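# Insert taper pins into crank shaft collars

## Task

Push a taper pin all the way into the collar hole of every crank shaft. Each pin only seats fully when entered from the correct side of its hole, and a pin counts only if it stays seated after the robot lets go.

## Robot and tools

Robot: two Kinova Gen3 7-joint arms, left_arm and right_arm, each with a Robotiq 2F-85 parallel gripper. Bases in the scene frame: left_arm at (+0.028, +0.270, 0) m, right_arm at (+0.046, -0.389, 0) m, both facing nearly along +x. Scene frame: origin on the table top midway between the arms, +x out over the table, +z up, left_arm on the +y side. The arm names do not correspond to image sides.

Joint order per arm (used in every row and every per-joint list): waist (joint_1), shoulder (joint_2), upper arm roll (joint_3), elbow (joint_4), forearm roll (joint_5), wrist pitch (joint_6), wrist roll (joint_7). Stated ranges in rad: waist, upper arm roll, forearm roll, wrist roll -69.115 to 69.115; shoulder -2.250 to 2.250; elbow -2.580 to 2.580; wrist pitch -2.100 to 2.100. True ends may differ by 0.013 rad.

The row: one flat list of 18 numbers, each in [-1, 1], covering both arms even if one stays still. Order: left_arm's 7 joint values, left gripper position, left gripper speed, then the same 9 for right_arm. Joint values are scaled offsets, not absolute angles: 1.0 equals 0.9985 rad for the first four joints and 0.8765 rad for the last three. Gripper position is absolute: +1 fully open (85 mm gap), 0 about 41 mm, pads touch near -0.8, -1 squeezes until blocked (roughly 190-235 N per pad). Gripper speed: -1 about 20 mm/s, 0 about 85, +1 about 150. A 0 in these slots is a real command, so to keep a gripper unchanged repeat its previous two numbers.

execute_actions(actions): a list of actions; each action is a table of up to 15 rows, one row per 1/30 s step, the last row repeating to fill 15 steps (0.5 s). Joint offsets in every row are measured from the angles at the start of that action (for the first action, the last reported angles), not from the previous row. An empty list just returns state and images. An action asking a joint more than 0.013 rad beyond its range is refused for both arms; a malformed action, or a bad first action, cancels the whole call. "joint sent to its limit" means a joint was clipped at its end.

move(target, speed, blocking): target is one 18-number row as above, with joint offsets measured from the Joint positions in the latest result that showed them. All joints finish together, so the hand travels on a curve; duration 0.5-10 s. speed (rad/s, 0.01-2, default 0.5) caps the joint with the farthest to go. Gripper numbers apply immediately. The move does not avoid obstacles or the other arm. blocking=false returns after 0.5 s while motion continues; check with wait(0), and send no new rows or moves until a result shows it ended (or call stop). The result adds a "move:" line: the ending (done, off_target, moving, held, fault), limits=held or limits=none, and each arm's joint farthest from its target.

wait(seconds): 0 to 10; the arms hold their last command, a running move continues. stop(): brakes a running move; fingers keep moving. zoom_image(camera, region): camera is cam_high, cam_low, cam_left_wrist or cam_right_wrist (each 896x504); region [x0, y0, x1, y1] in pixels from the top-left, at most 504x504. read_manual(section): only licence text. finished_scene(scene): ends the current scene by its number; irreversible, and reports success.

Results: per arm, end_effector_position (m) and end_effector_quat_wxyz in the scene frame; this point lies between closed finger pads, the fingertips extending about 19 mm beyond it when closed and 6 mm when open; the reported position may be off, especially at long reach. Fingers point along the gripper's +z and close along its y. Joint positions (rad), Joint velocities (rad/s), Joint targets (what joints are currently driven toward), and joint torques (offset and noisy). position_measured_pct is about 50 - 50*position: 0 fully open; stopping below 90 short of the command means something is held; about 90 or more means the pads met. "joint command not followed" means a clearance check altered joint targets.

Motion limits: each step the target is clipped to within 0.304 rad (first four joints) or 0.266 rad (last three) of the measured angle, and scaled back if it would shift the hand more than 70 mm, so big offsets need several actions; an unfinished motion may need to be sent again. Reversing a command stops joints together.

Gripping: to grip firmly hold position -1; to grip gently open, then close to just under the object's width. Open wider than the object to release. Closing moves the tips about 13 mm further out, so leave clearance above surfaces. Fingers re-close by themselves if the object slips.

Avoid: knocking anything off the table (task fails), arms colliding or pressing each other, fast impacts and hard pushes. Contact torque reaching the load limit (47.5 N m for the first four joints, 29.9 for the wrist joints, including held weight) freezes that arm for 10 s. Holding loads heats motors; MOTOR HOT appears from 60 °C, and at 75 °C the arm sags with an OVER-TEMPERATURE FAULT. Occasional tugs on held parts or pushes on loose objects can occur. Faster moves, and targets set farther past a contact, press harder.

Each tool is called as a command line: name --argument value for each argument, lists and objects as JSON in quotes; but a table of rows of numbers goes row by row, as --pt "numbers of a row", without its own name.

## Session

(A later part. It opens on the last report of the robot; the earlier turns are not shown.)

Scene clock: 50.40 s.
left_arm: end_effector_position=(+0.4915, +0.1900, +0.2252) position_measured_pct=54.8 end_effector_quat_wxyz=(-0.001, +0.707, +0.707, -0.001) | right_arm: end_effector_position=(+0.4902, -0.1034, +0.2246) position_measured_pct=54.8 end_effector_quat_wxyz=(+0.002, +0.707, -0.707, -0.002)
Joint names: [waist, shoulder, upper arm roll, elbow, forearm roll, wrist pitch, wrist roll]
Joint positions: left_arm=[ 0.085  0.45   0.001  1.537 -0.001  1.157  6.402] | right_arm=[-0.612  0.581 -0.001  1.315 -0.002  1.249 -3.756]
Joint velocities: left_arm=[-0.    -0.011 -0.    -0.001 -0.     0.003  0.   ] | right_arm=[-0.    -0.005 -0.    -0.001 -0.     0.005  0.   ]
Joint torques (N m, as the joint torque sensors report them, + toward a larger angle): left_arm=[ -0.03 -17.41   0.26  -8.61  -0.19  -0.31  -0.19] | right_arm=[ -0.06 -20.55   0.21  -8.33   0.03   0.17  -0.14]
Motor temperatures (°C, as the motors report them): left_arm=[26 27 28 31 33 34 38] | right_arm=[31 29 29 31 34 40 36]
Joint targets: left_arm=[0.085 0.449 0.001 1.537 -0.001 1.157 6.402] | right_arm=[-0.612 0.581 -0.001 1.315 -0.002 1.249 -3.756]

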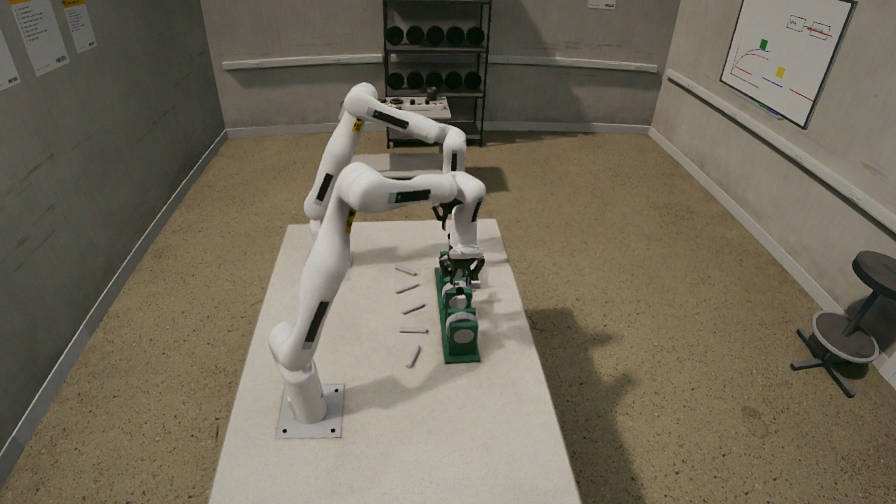

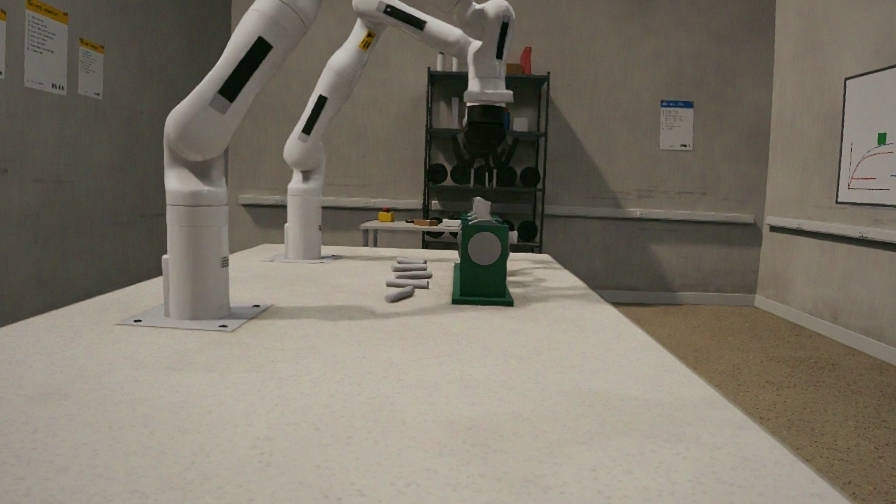

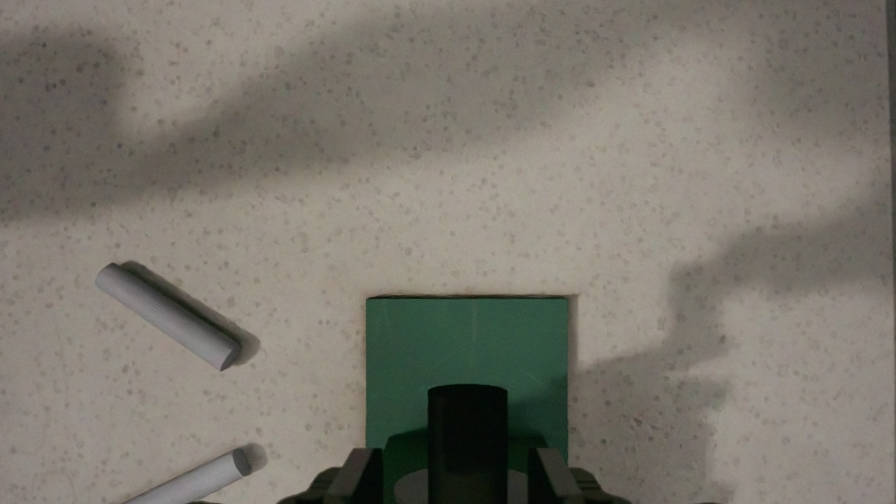

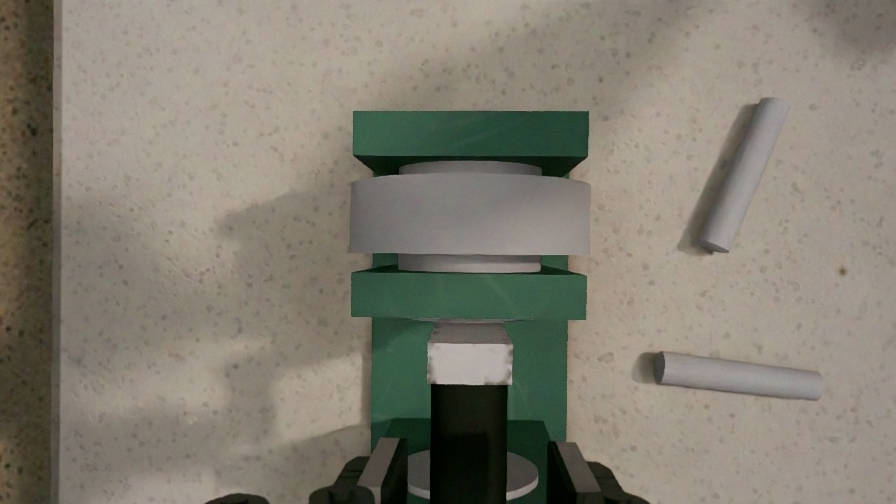

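move --target '[0.2425,0.281,0,-0.4175,0,0.153,0.274,-0.1,0,-0.167,-0.169,0,0.375,0,-0.238,-1,-0.1,0]' --speed 1.1

move --target '[0,0.0928,0,0.1377,0,-0.2626,0,-0.1,0,0,0.2075,0.001,0.1623,0.002,-0.4213,-1,-0.1,0]' --speed 0.9

Scene clock: 52.10 s.
left_arm: end_effector_position=(+0.5646, +0.0414, +0.2001) position_measured_pct=54.8 end_effector_quat_wxyz=(+0.000, +0.708, +0.706, +0.000) | right_arm: end_effector_position=(+0.3742, -0.0959, +0.1997) position_measured_pct=54.8 end_effector_quat_wxyz=(-0.001, -0.417, +0.909, +0.001)
Joint names: [waist, shoulder, upper arm roll, elbow, forearm roll, wrist pitch, wrist roll]
Joint positions: left_arm=[ 0.327  0.731  0.001  1.12  -0.001  1.291  6.642] | right_arm=[-0.779  0.413 -0.001  1.689 -0.002  1.041 -4.633]
Joint velocities: left_arm=[ 0.001  0.002  0.002 -0.001 -0.     0.002 -0.   ] | right_arm=[-0.002 -0.002 -0.001  0.004 -0.    -0.     0.   ]
Joint torques (N m, as the joint torque sensors report them, + toward a larger angle): left_arm=[  0.12 -23.42   0.33  -8.93  -0.04  -0.18  -0.22] | right_arm=[ -0.5  -16.15   0.19  -7.29   0.08   0.4    0.08]
Motor temperatures (°C, as the motors report them): left_arm=[26 27 28 31 33 34 38] | right_arm=[31 29 29 31 34 40 36]
Joint targets: left_arm=[0.327 0.731 0.001 1.120 -0.001 1.291 6.642] | right_arm=[-0.779 0.413 -0.001 1.689 -0.002 1.041 -4.633]
move: done; limits=none; left_arm: farthest joint: the waist, 0.000 radians from its target (0.242 radians at the start); right_arm: farthest joint: the shoulder, 0.001 radians from its target (0.169 radians at the start)

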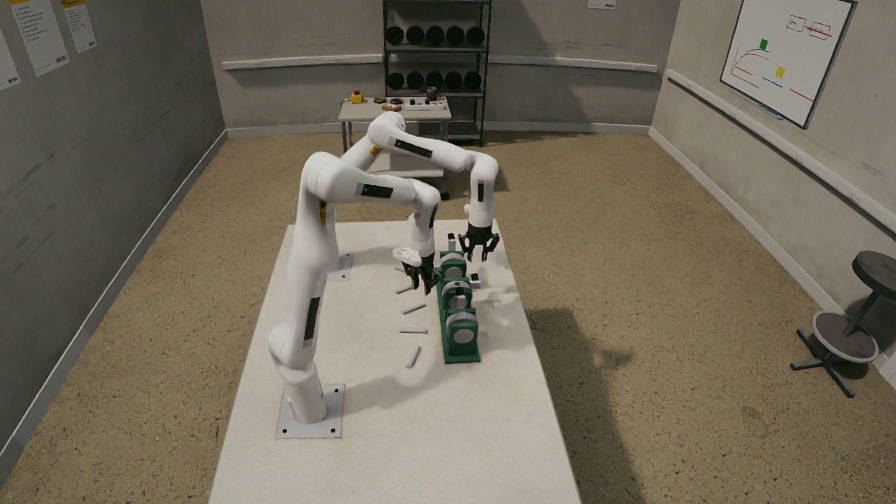

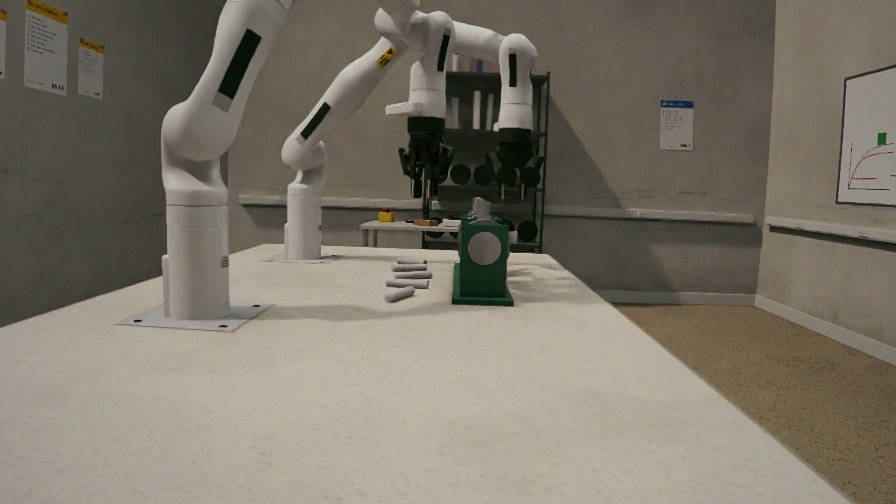

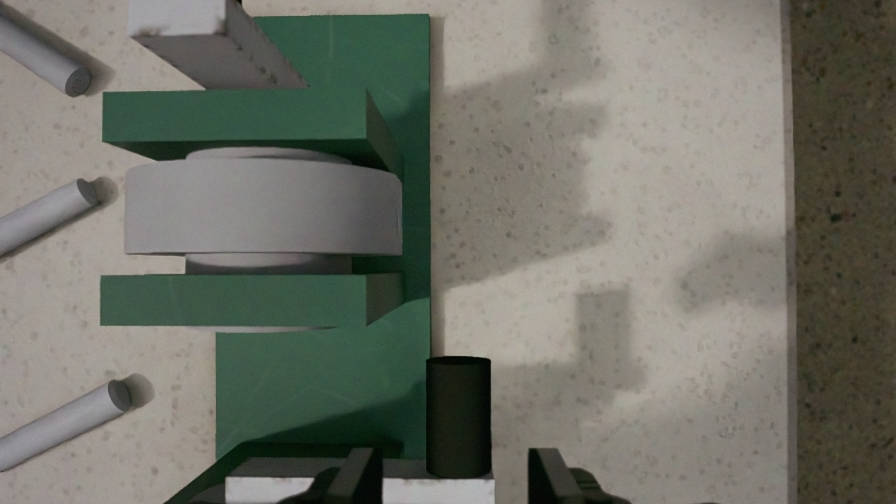

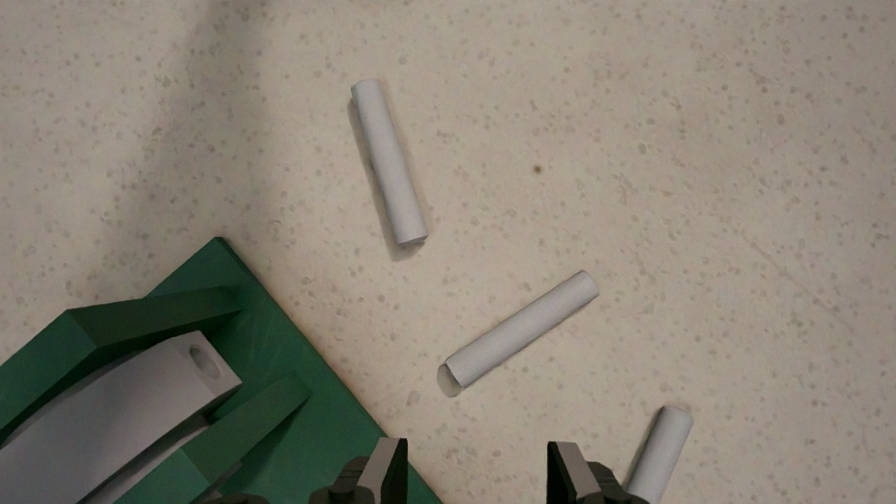

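Scene clock: 53.53 s.
left_arm: end_effector_position=(+0.5646, +0.0413, +0.1062) position_measured_pct=54.8 end_effector_quat_wxyz=(+0.000, +0.708, +0.706, +0.000) | right_arm: end_effector_position=(+0.3748, -0.0966, +0.0697) position_measured_pct=54.8 end_effector_quat_wxyz=(-0.000, +0.008, +1.000, -0.000)
Joint names: [waist, shoulder, upper arm roll, elbow, forearm roll, wrist pitch, wrist roll]
Joint positions: left_arm=[ 0.327  0.823  0.001  1.258 -0.001  1.061  6.642] | right_arm=[-0.779  0.62  -0.     1.851 -0.     0.671 -5.509]
Joint velocities: left_arm=[-0.001 -0.    -0.001  0.     0.    -0.001  0.   ] | right_arm=[-0.     0.003 -0.001 -0.001  0.    -0.001  0.   ]
Joint torques (N m, as the joint torque sensors report them, + toward a larger angle): left_arm=[ -0.2  -23.48  -0.2   -7.9   -0.09  -0.2    0.1 ] | right_arm=[ -0.26 -18.31   0.69  -5.53   0.01   0.23  -0.08]
Motor temperatures (°C, as the motors report them): left_arm=[26 27 28 31 33 34 38] | right_arm=[31 29 29 31 34 40 36]
Joint targets: left_arm=[0.327 0.823 0.001 1.258 -0.001 1.061 6.642] | right_arm=[-0.779 0.620 -0.000 1.851 -0.000 0.671 -5.509]
move: done; limits=none; left_arm: farthest joint: the shoulder, 0.001 radians from its target (0.093 radians at the start); right_arm: farthest joint: the waist, 0.000 radians from its target (0.000 radians at the start)

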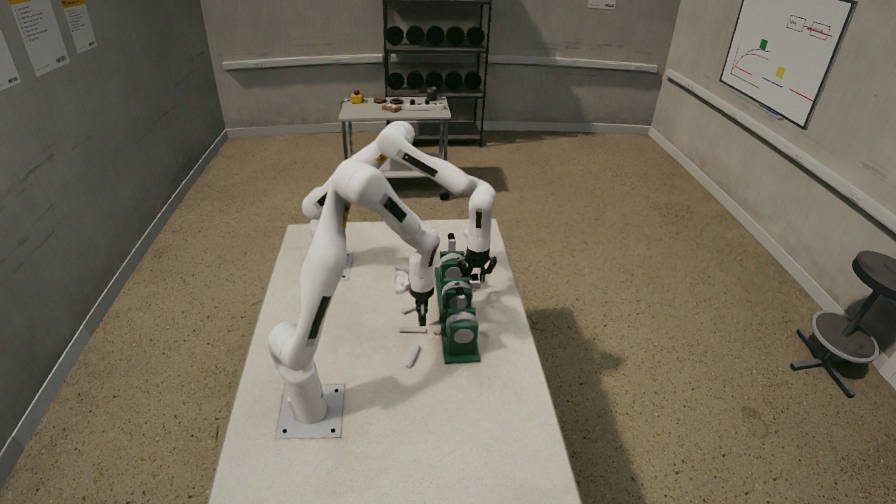

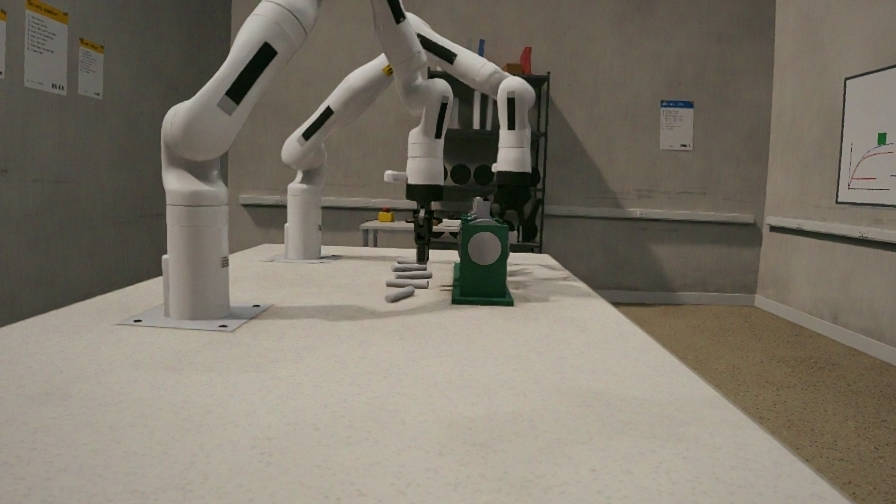

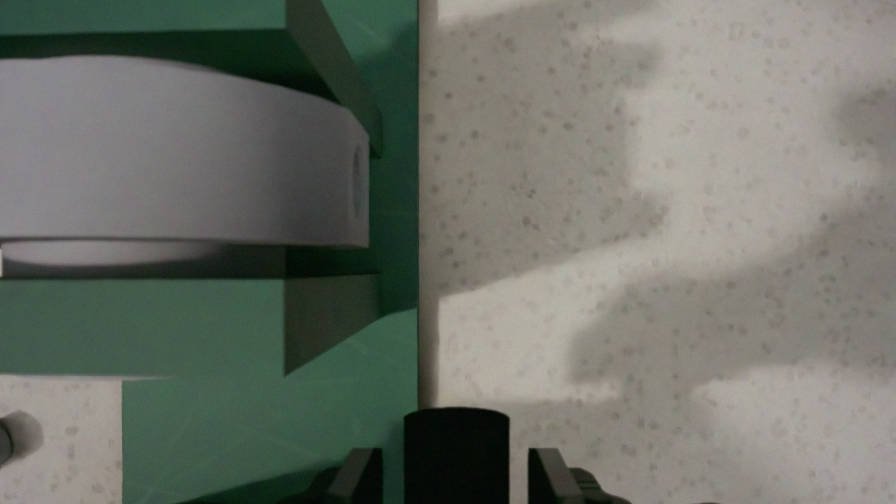

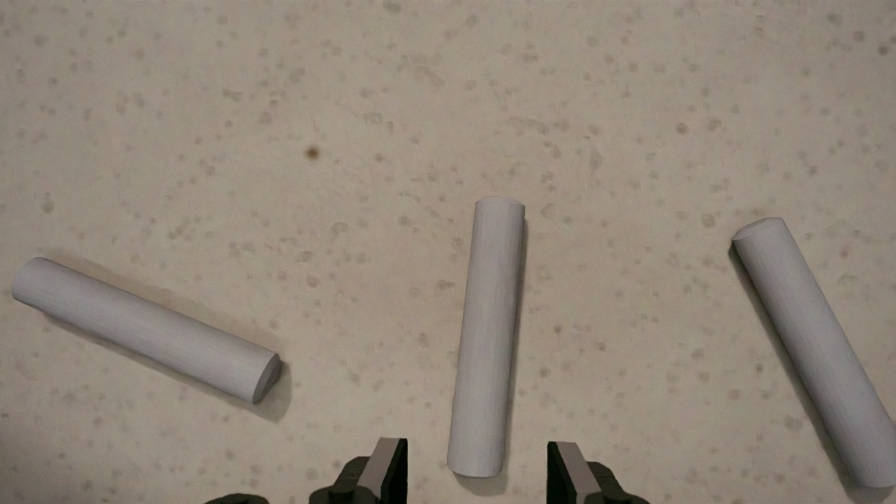

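move --target '[0,0,0,0,0,0,0,-0.4,0,0,0.0905,0,0.027,0,-0.1345,-0.108,-0.1,0]' --speed 0.3

move --target '[0.006,-0.0595,0,-0.002,0,0.070,0.007,-0.4,0,0,0,0,0,0,0,0,-1,0]' --speed 0.12

Scene clock: 54.83 s.
left_arm: end_effector_position=(+0.5650, +0.0413, +0.1063) position_measured_pct=67.9 end_effector_quat_wxyz=(+0.001, +0.708, +0.706, +0.000) | right_arm: end_effector_position=(+0.3748, -0.0966, +0.0253) position_measured_pct=54.8 end_effector_quat_wxyz=(-0.000, +0.055, +0.998, +0.000)
Joint names: [waist, shoulder, upper arm roll, elbow, forearm roll, wrist pitch, wrist roll]
Joint positions: left_arm=[ 0.327  0.823  0.001  1.257 -0.001  1.06   6.642] | right_arm=[-0.779  0.71  -0.     1.878 -0.     0.554 -5.604]
Joint velocities: left_arm=[ 0.001 -0.    -0.001  0.    -0.    -0.001  0.   ] | right_arm=[-0.     0.004 -0.001  0.001 -0.    -0.002 -0.   ]
Joint torques (N m, as the joint torque sensors report them, + toward a larger angle): left_arm=[ -0.05 -23.64   0.11  -7.74   0.1    0.33  -0.13] | right_arm=[  0.03 -18.04   0.65  -4.58   0.04   0.25   0.11]
Motor temperatures (°C, as the motors report them): left_arm=[26 27 28 31 33 34 38] | right_arm=[31 29 29 31 34 40 36]
Joint targets: left_arm=[0.327 0.823 0.001 1.258 -0.001 1.061 6.642] | right_arm=[-0.779 0.710 -0.000 1.878 -0.000 0.554 -5.604]
move: done; limits=none; left_arm: farthest joint: the elbow, 0.001 radians from its target (0.000 radians at the start); right_arm: farthest joint: the shoulder, 0.001 radians from its target (0.090 radians at the start)

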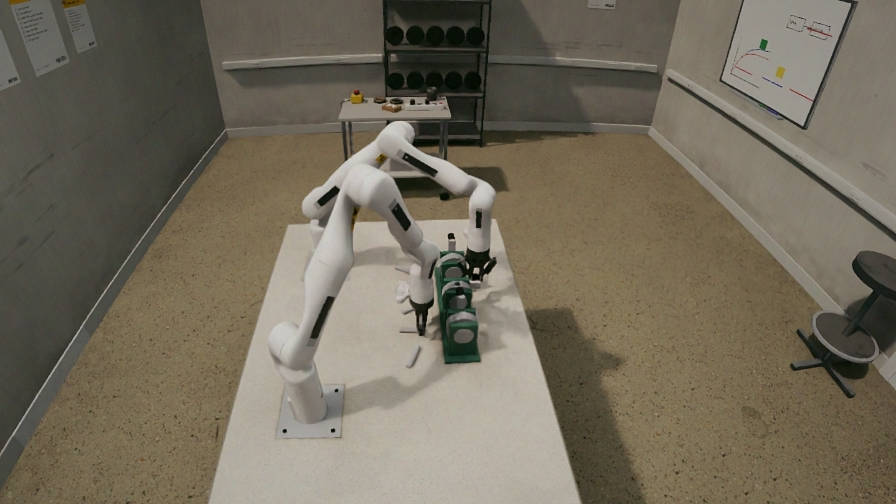

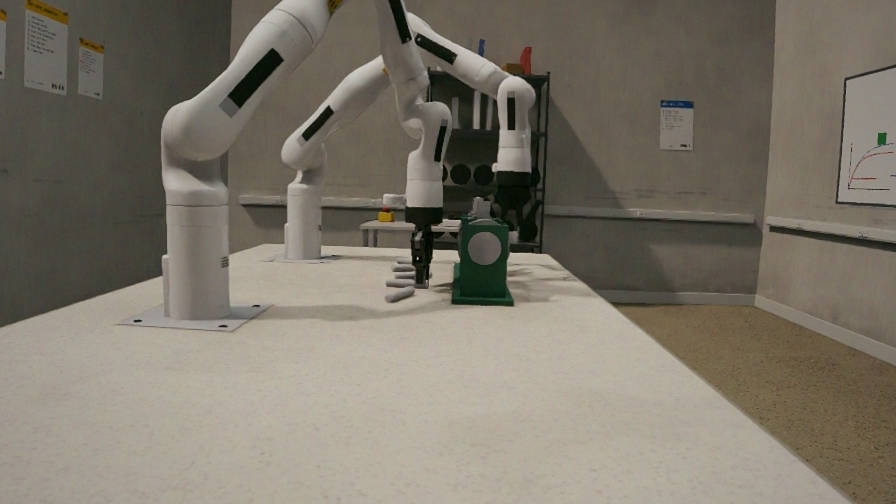

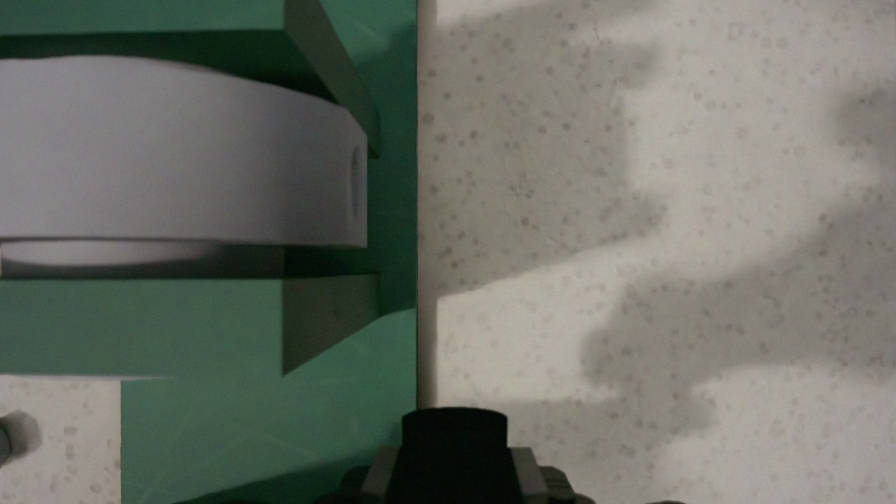

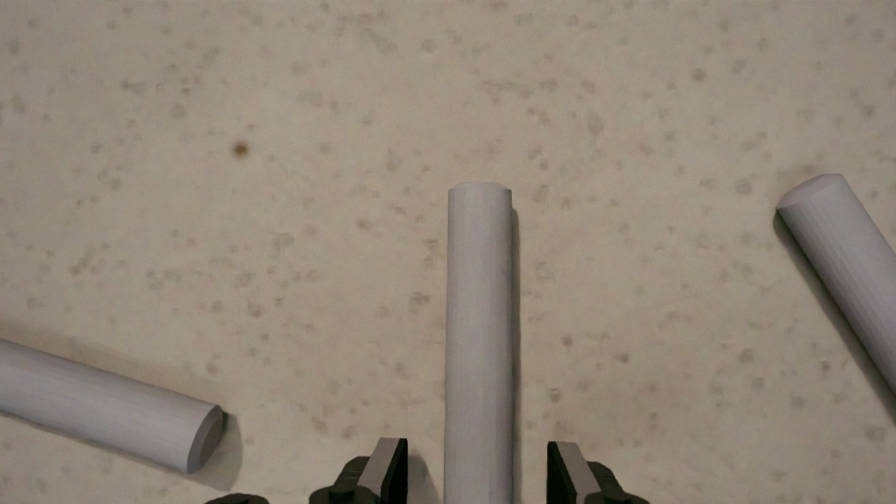

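Scene clock: 55.63 s.
left_arm: end_effector_position=(+0.5560, +0.0414, +0.1403) position_measured_pct=67.9 end_effector_quat_wxyz=(+0.001, +0.708, +0.707, +0.000) | right_arm: end_effector_position=(+0.3749, -0.0965, +0.0257) position_measured_pct=77.8 end_effector_quat_wxyz=(+0.000, +0.055, +0.998, +0.000)
Joint names: [waist, shoulder, upper arm roll, elbow, forearm roll, wrist pitch, wrist roll]
Joint positions: left_arm=[ 0.333  0.766  0.001  1.255 -0.001  1.12   6.648] | right_arm=[-0.779  0.709 -0.     1.878 -0.     0.554 -5.604]
Joint velocities: left_arm=[-0.    -0.002 -0.002  0.001  0.     0.001  0.   ] | right_arm=[-0.     0.001 -0.001  0.002 -0.    -0.001  0.   ]
Joint torques (N m, as the joint torque sensors report them, + toward a larger angle): left_arm=[ -0.17 -24.34  -0.13  -8.35   0.13   0.57   0.12] | right_arm=[ -0.18 -17.68   0.4   -4.23   0.07  -0.03   0.09]
Motor temperatures (°C, as the motors report them): left_arm=[26 27 28 31 33 34 38] | right_arm=[31 29 29 31 34 40 36]
Joint targets: left_arm=[0.333 0.764 0.001 1.255 -0.001 1.122 6.648] | right_arm=[-0.779 0.710 -0.000 1.878 -0.000 0.554 -5.604]
move: done; limits=none; left_arm: farthest joint: the shoulder, 0.002 radians from its target (0.059 radians at the start); right_arm: farthest joint: the shoulder, 0.001 radians from its target (0.000 radians at the start)

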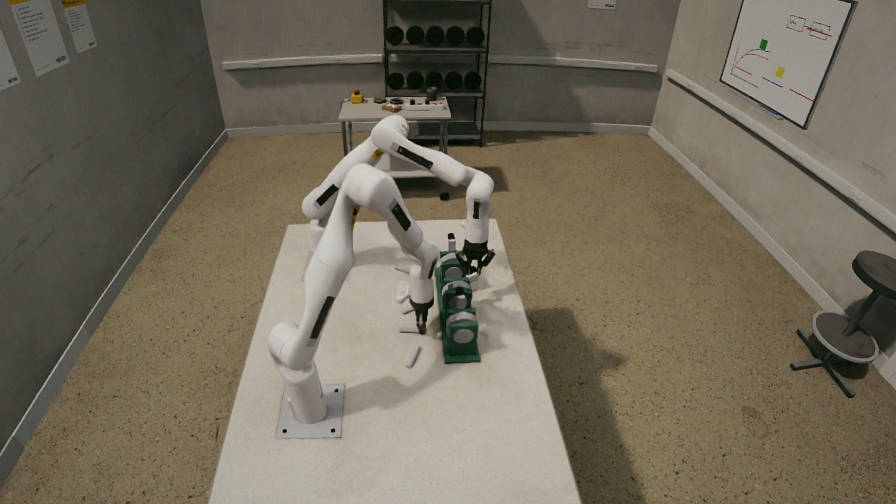

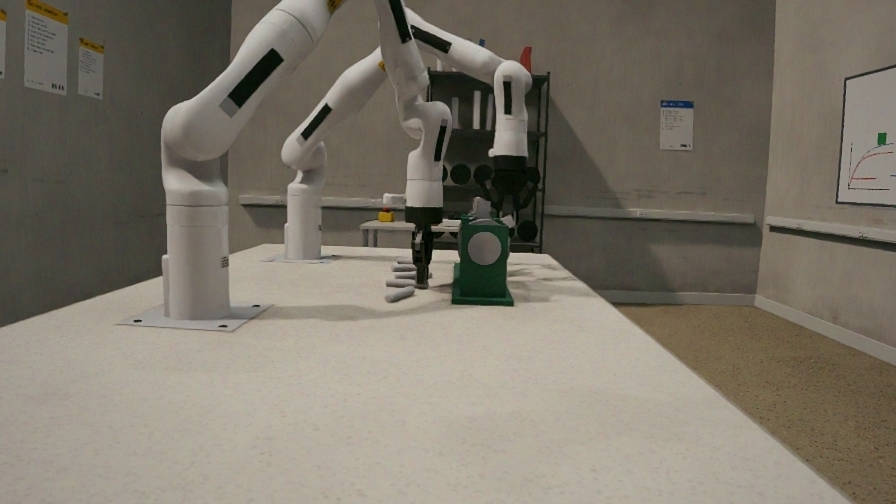

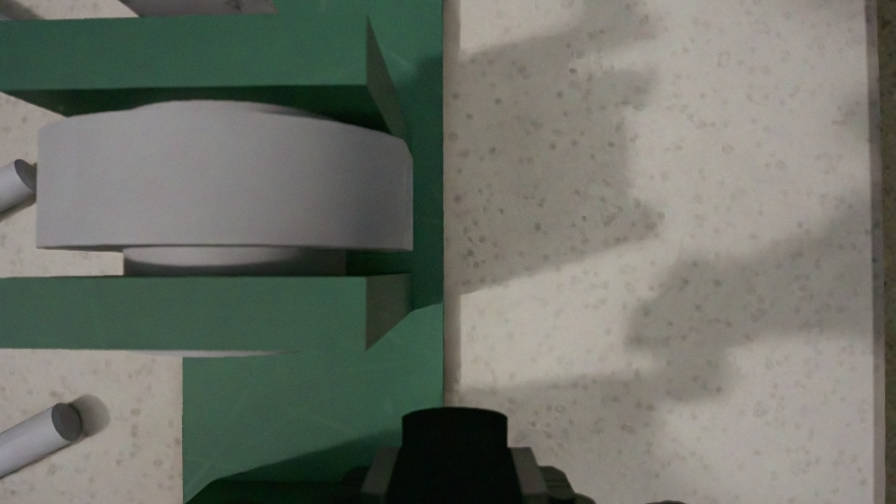

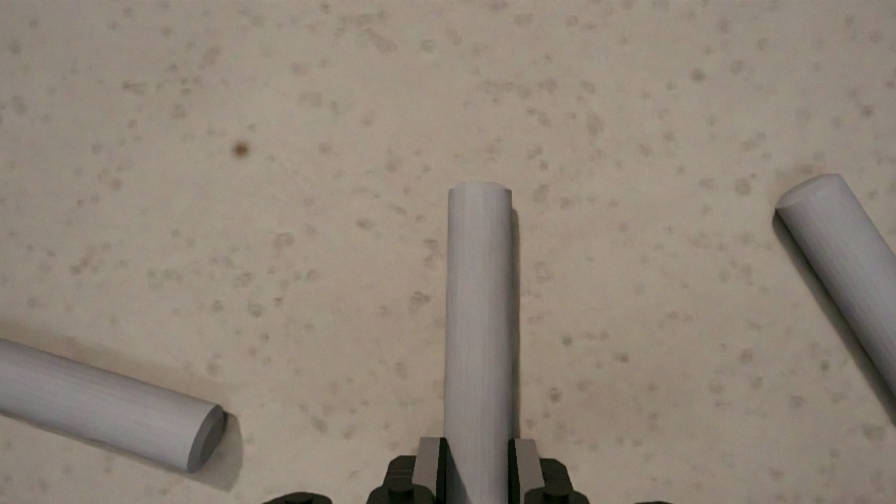

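move --target '[0.0166,-0.082,0,0.0684,0,0.016,0.019,-0.4,0,0,-0.2977,0,-0.1885,0,0.5545,0,-1,0]' --speed 0.7

Scene clock: 57.70 s.
left_arm: end_effector_position=(+0.5303, +0.0415, +0.1664) position_measured_pct=67.9 end_effector_quat_wxyz=(+0.001, +0.708, +0.707, +0.000) | right_arm: end_effector_position=(+0.3747, -0.0966, +0.2000) position_measured_pct=77.8 end_effector_quat_wxyz=(-0.000, +0.055, +0.998, -0.000)
Joint names: [waist, shoulder, upper arm roll, elbow, forearm roll, wrist pitch, wrist roll]
Joint positions: left_arm=[ 0.349  0.685  0.001  1.322 -0.001  1.133  6.664] | right_arm=[-0.779  0.412 -0.     1.69  -0.     1.04  -5.604]
Joint velocities: left_arm=[ 0.    -0.001  0.001 -0.    -0.     0.    -0.   ] | right_arm=[-0.    -0.002  0.001 -0.001 -0.    -0.     0.   ]
Joint torques (N m, as the joint torque sensors report them, + toward a larger angle): left_arm=[  0.06 -22.82  -0.4   -8.22  -0.16   0.79   0.03] | right_arm=[ -0.14 -17.37   0.1   -7.61  -0.28   0.28   0.04]
Motor temperatures (°C, as the motors report them): left_arm=[26 27 28 31 33 34 38] | right_arm=[31 29 29 31 34 40 36]
Joint targets: left_arm=[0.349 0.684 0.001 1.323 -0.001 1.134 6.664] | right_arm=[-0.779 0.411 -0.000 1.690 -0.000 1.040 -5.604]
move: done; limits=none; left_arm: farthest joint: the shoulder, 0.001 radians from its target (0.081 radians at the start); right_arm: farthest joint: the waist, 0.000 radians from its target (0.000 radians at the start)

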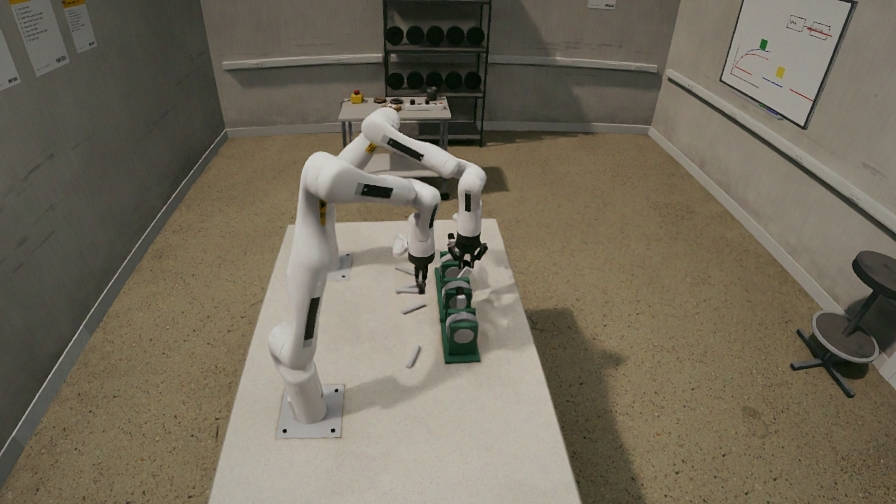

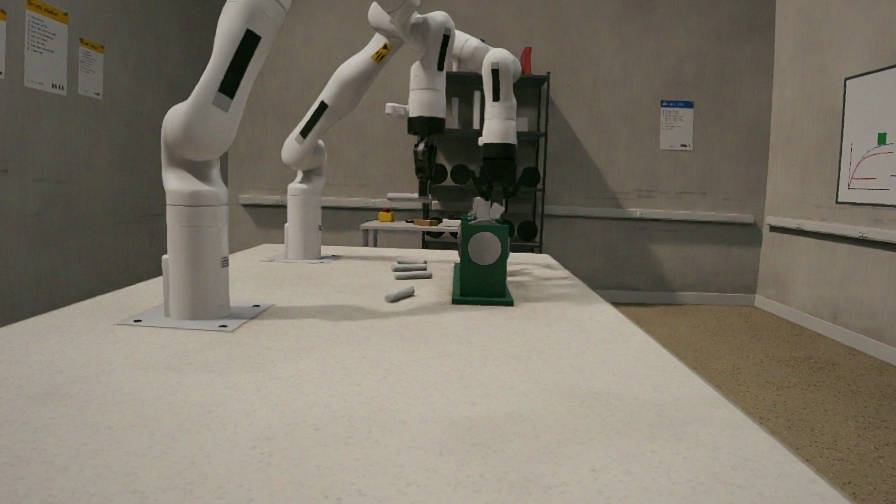

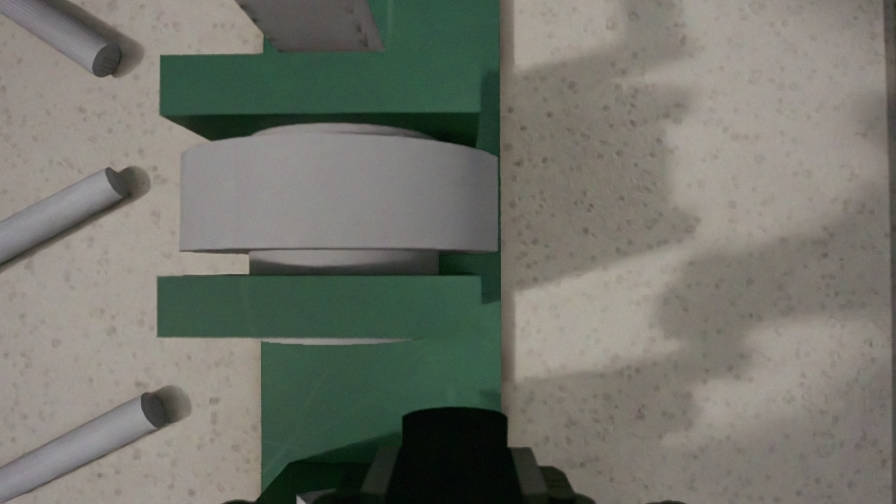

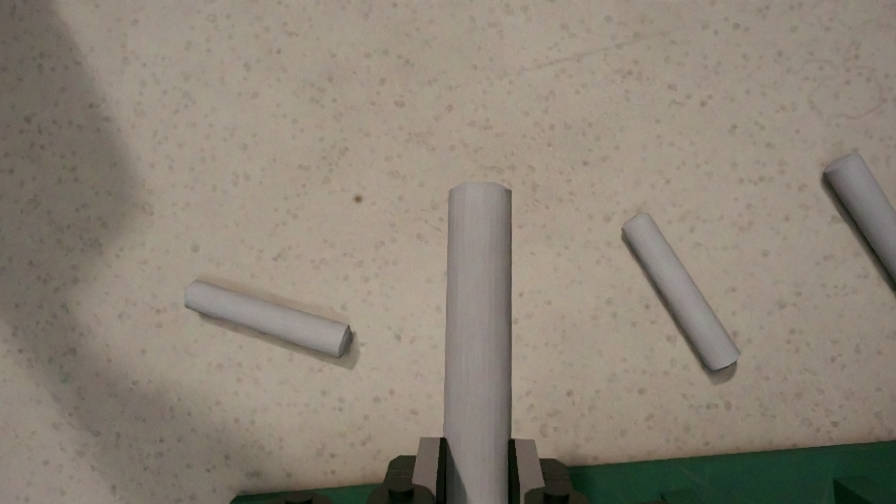

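Left to 90°, right to intermediate.

move --target '[0.0257,-0.081,0,0.1165,0,-0.0385,0.029,-0.37,0,0.1455,-0.126,0,0.118,0,0.0086,0.29,-1,0]' --speed 0.45

Scene clock: 58.90 s.
left_arm: end_effector_position=(+0.4947, +0.0415, +0.1760) position_measured_pct=67.9 end_effector_quat_wxyz=(-0.000, +0.708, +0.707, +0.000) | right_arm: end_effector_position=(+0.3746, -0.1760, +0.2201) position_measured_pct=77.8 end_effector_quat_wxyz=(-0.000, +0.000, +1.000, +0.000)
Joint names: [waist, shoulder, upper arm roll, elbow, forearm roll, wrist pitch, wrist roll]
Joint positions: left_arm=[ 0.375  0.606  0.001  1.439 -0.001  1.097  6.69 ] | right_arm=[-0.634  0.286 -0.     1.808 -0.     1.048 -5.35 ]
Joint velocities: left_arm=[-0.    -0.     0.003 -0.    -0.    -0.002 -0.   ] | right_arm=[ 0.003 -0.002 -0.001 -0.002 -0.     0.001  0.   ]
Joint torques (N m, as the joint torque sensors report them, + toward a larger angle): left_arm=[  0.42 -21.9    0.11  -8.11  -0.1    0.7   -0.28] | right_arm=[ -0.29 -14.04   0.42  -8.03  -0.09   0.28  -0.21]
Motor temperatures (°C, as the motors report them): left_arm=[26 27 28 31 33 34 38] | right_arm=[31 29 29 31 34 40 36]
Joint targets: left_arm=[0.375 0.604 0.001 1.439 -0.001 1.099 6.690] | right_arm=[-0.633 0.286 -0.000 1.808 -0.000 1.048 -5.350]
move: done; limits=none; left_arm: farthest joint: the shoulder, 0.002 radians from its target (0.081 radians at the start); right_arm: farthest joint: the waist, 0.000 radians from its target (0.145 radians at the start)

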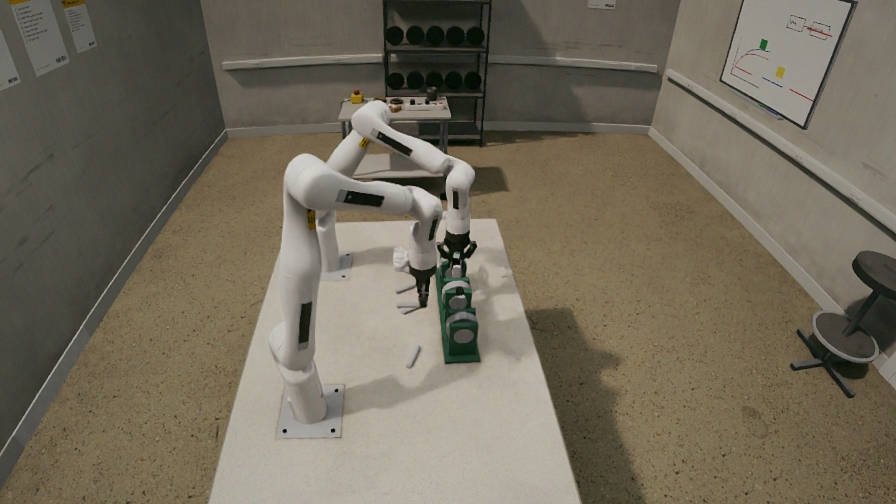

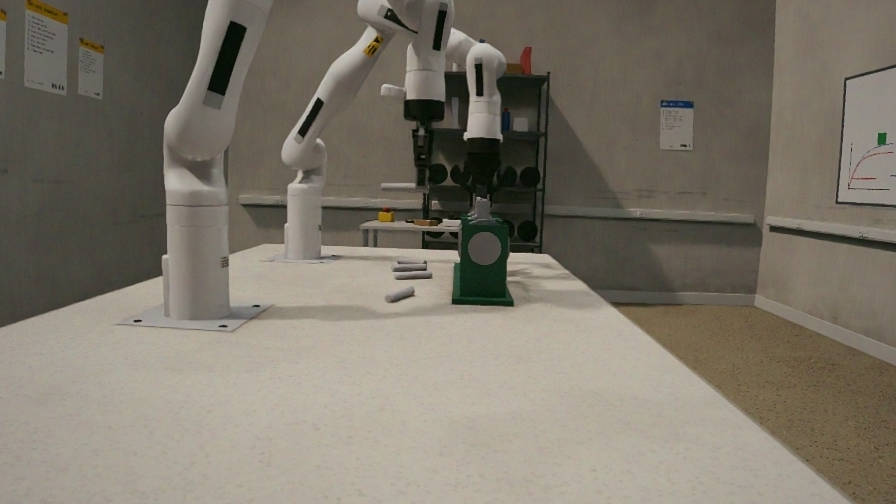

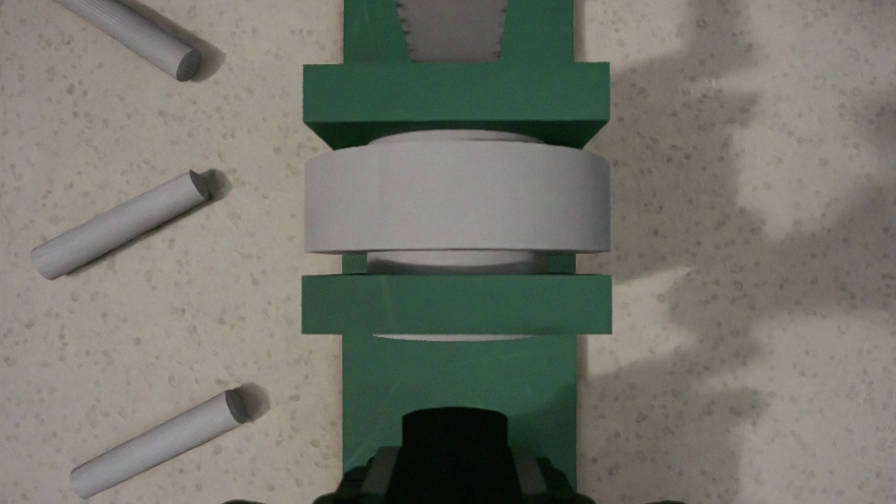

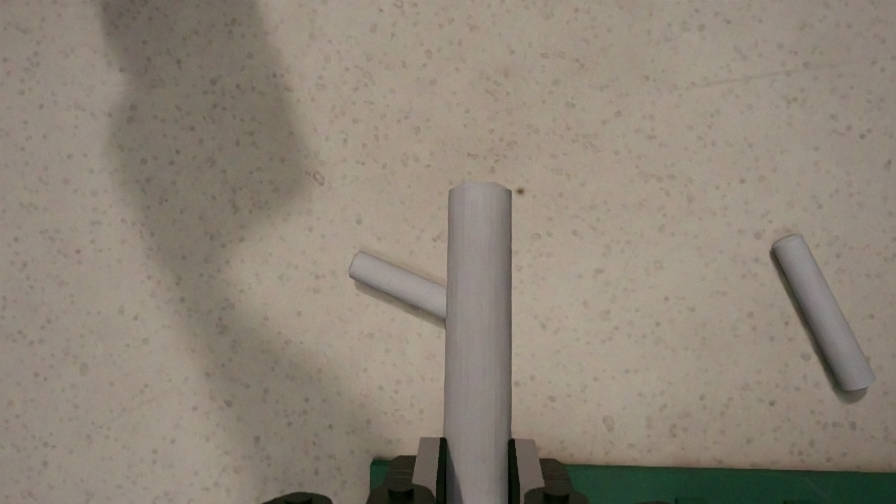

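move --target '[0,-0.054,0,-0.075,0,0.147,0,-0.1,1,0.2455,0.5258,0,-0.9114,0,0.4388,0.2795,-1,0]' --speed 0.9

Scene clock: 61.20 s.
left_arm: end_effector_position=(+0.4921, +0.0427, +0.2255) position_measured_pct=54.8 end_effector_quat_wxyz=(-0.000, +0.708, +0.707, +0.000) | right_arm: end_effector_position=(+0.6248, -0.1761, +0.2202) position_measured_pct=77.8 end_effector_quat_wxyz=(+0.000, +0.000, +1.000, +0.000)
Joint names: [waist, shoulder, upper arm roll, elbow, forearm roll, wrist pitch, wrist roll]
Joint positions: left_arm=[ 0.375  0.552  0.001  1.364 -0.001  1.226  6.69 ] | right_arm=[-0.389  0.811  0.     0.898 -0.     1.432 -5.105]
Joint velocities: left_arm=[-0.001  0.    -0.001 -0.     0.    -0.    -0.   ] | right_arm=[ 0.001  0.002 -0.    -0.001 -0.    -0.     0.   ]
Joint torques (N m, as the joint torque sensors report them, + toward a larger angle): left_arm=[  0.21 -19.24  -0.09  -8.92  -0.07  -0.39  -0.18] | right_arm=[  0.16 -25.33   0.68  -9.17  -0.24   0.31   0.07]
Motor temperatures (°C, as the motors report them): left_arm=[26 27 28 31 33 34 38] | right_arm=[31 29 29 31 34 40 36]
Joint targets: left_arm=[0.375 0.552 0.001 1.364 -0.001 1.226 6.690] | right_arm=[-0.389 0.811 -0.000 0.898 -0.000 1.432 -5.105]
move: done; limits=none; left_arm: farthest joint: the waist, 0.000 radians from its target (0.000 radians at the start); right_arm: farthest joint: the waist, 0.000 radians from its target (0.245 radians at the start)

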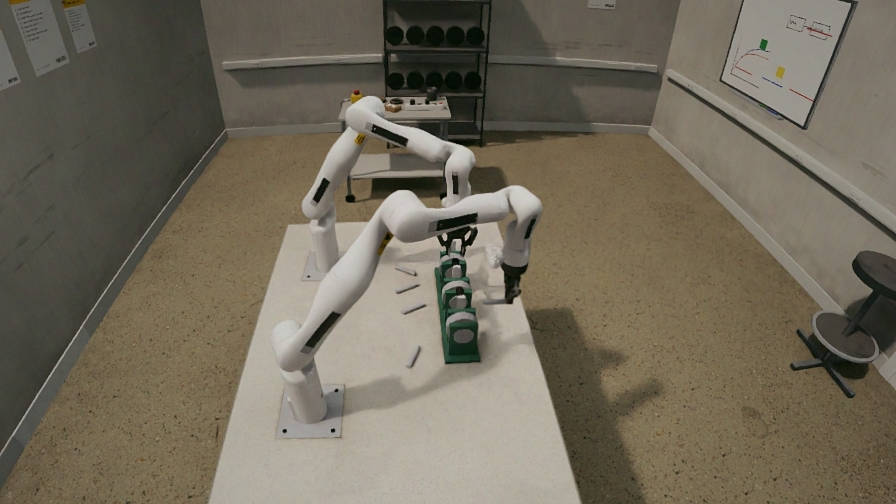

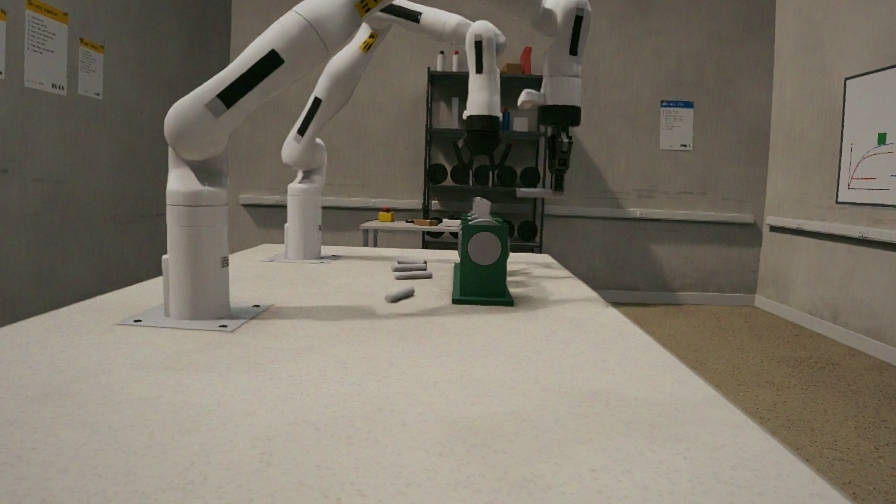

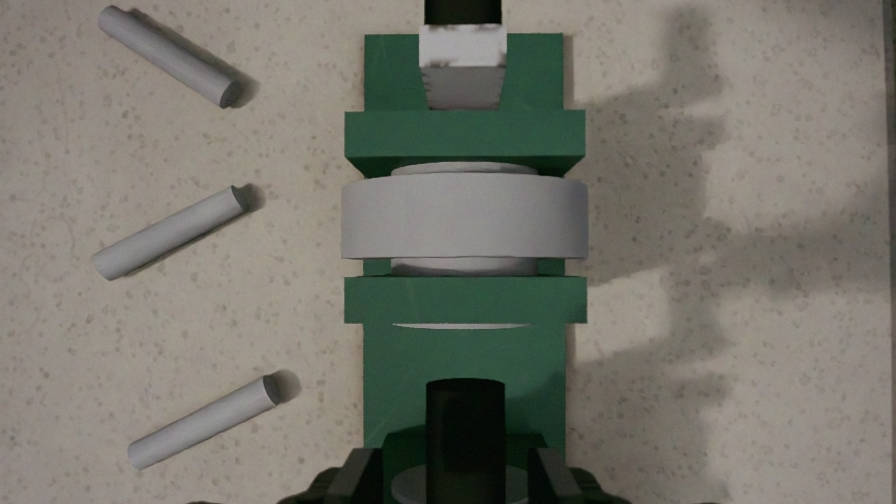

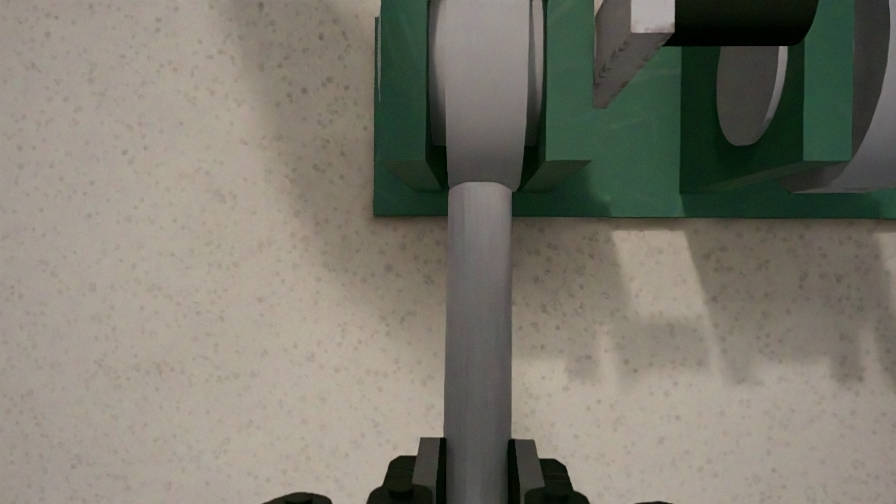

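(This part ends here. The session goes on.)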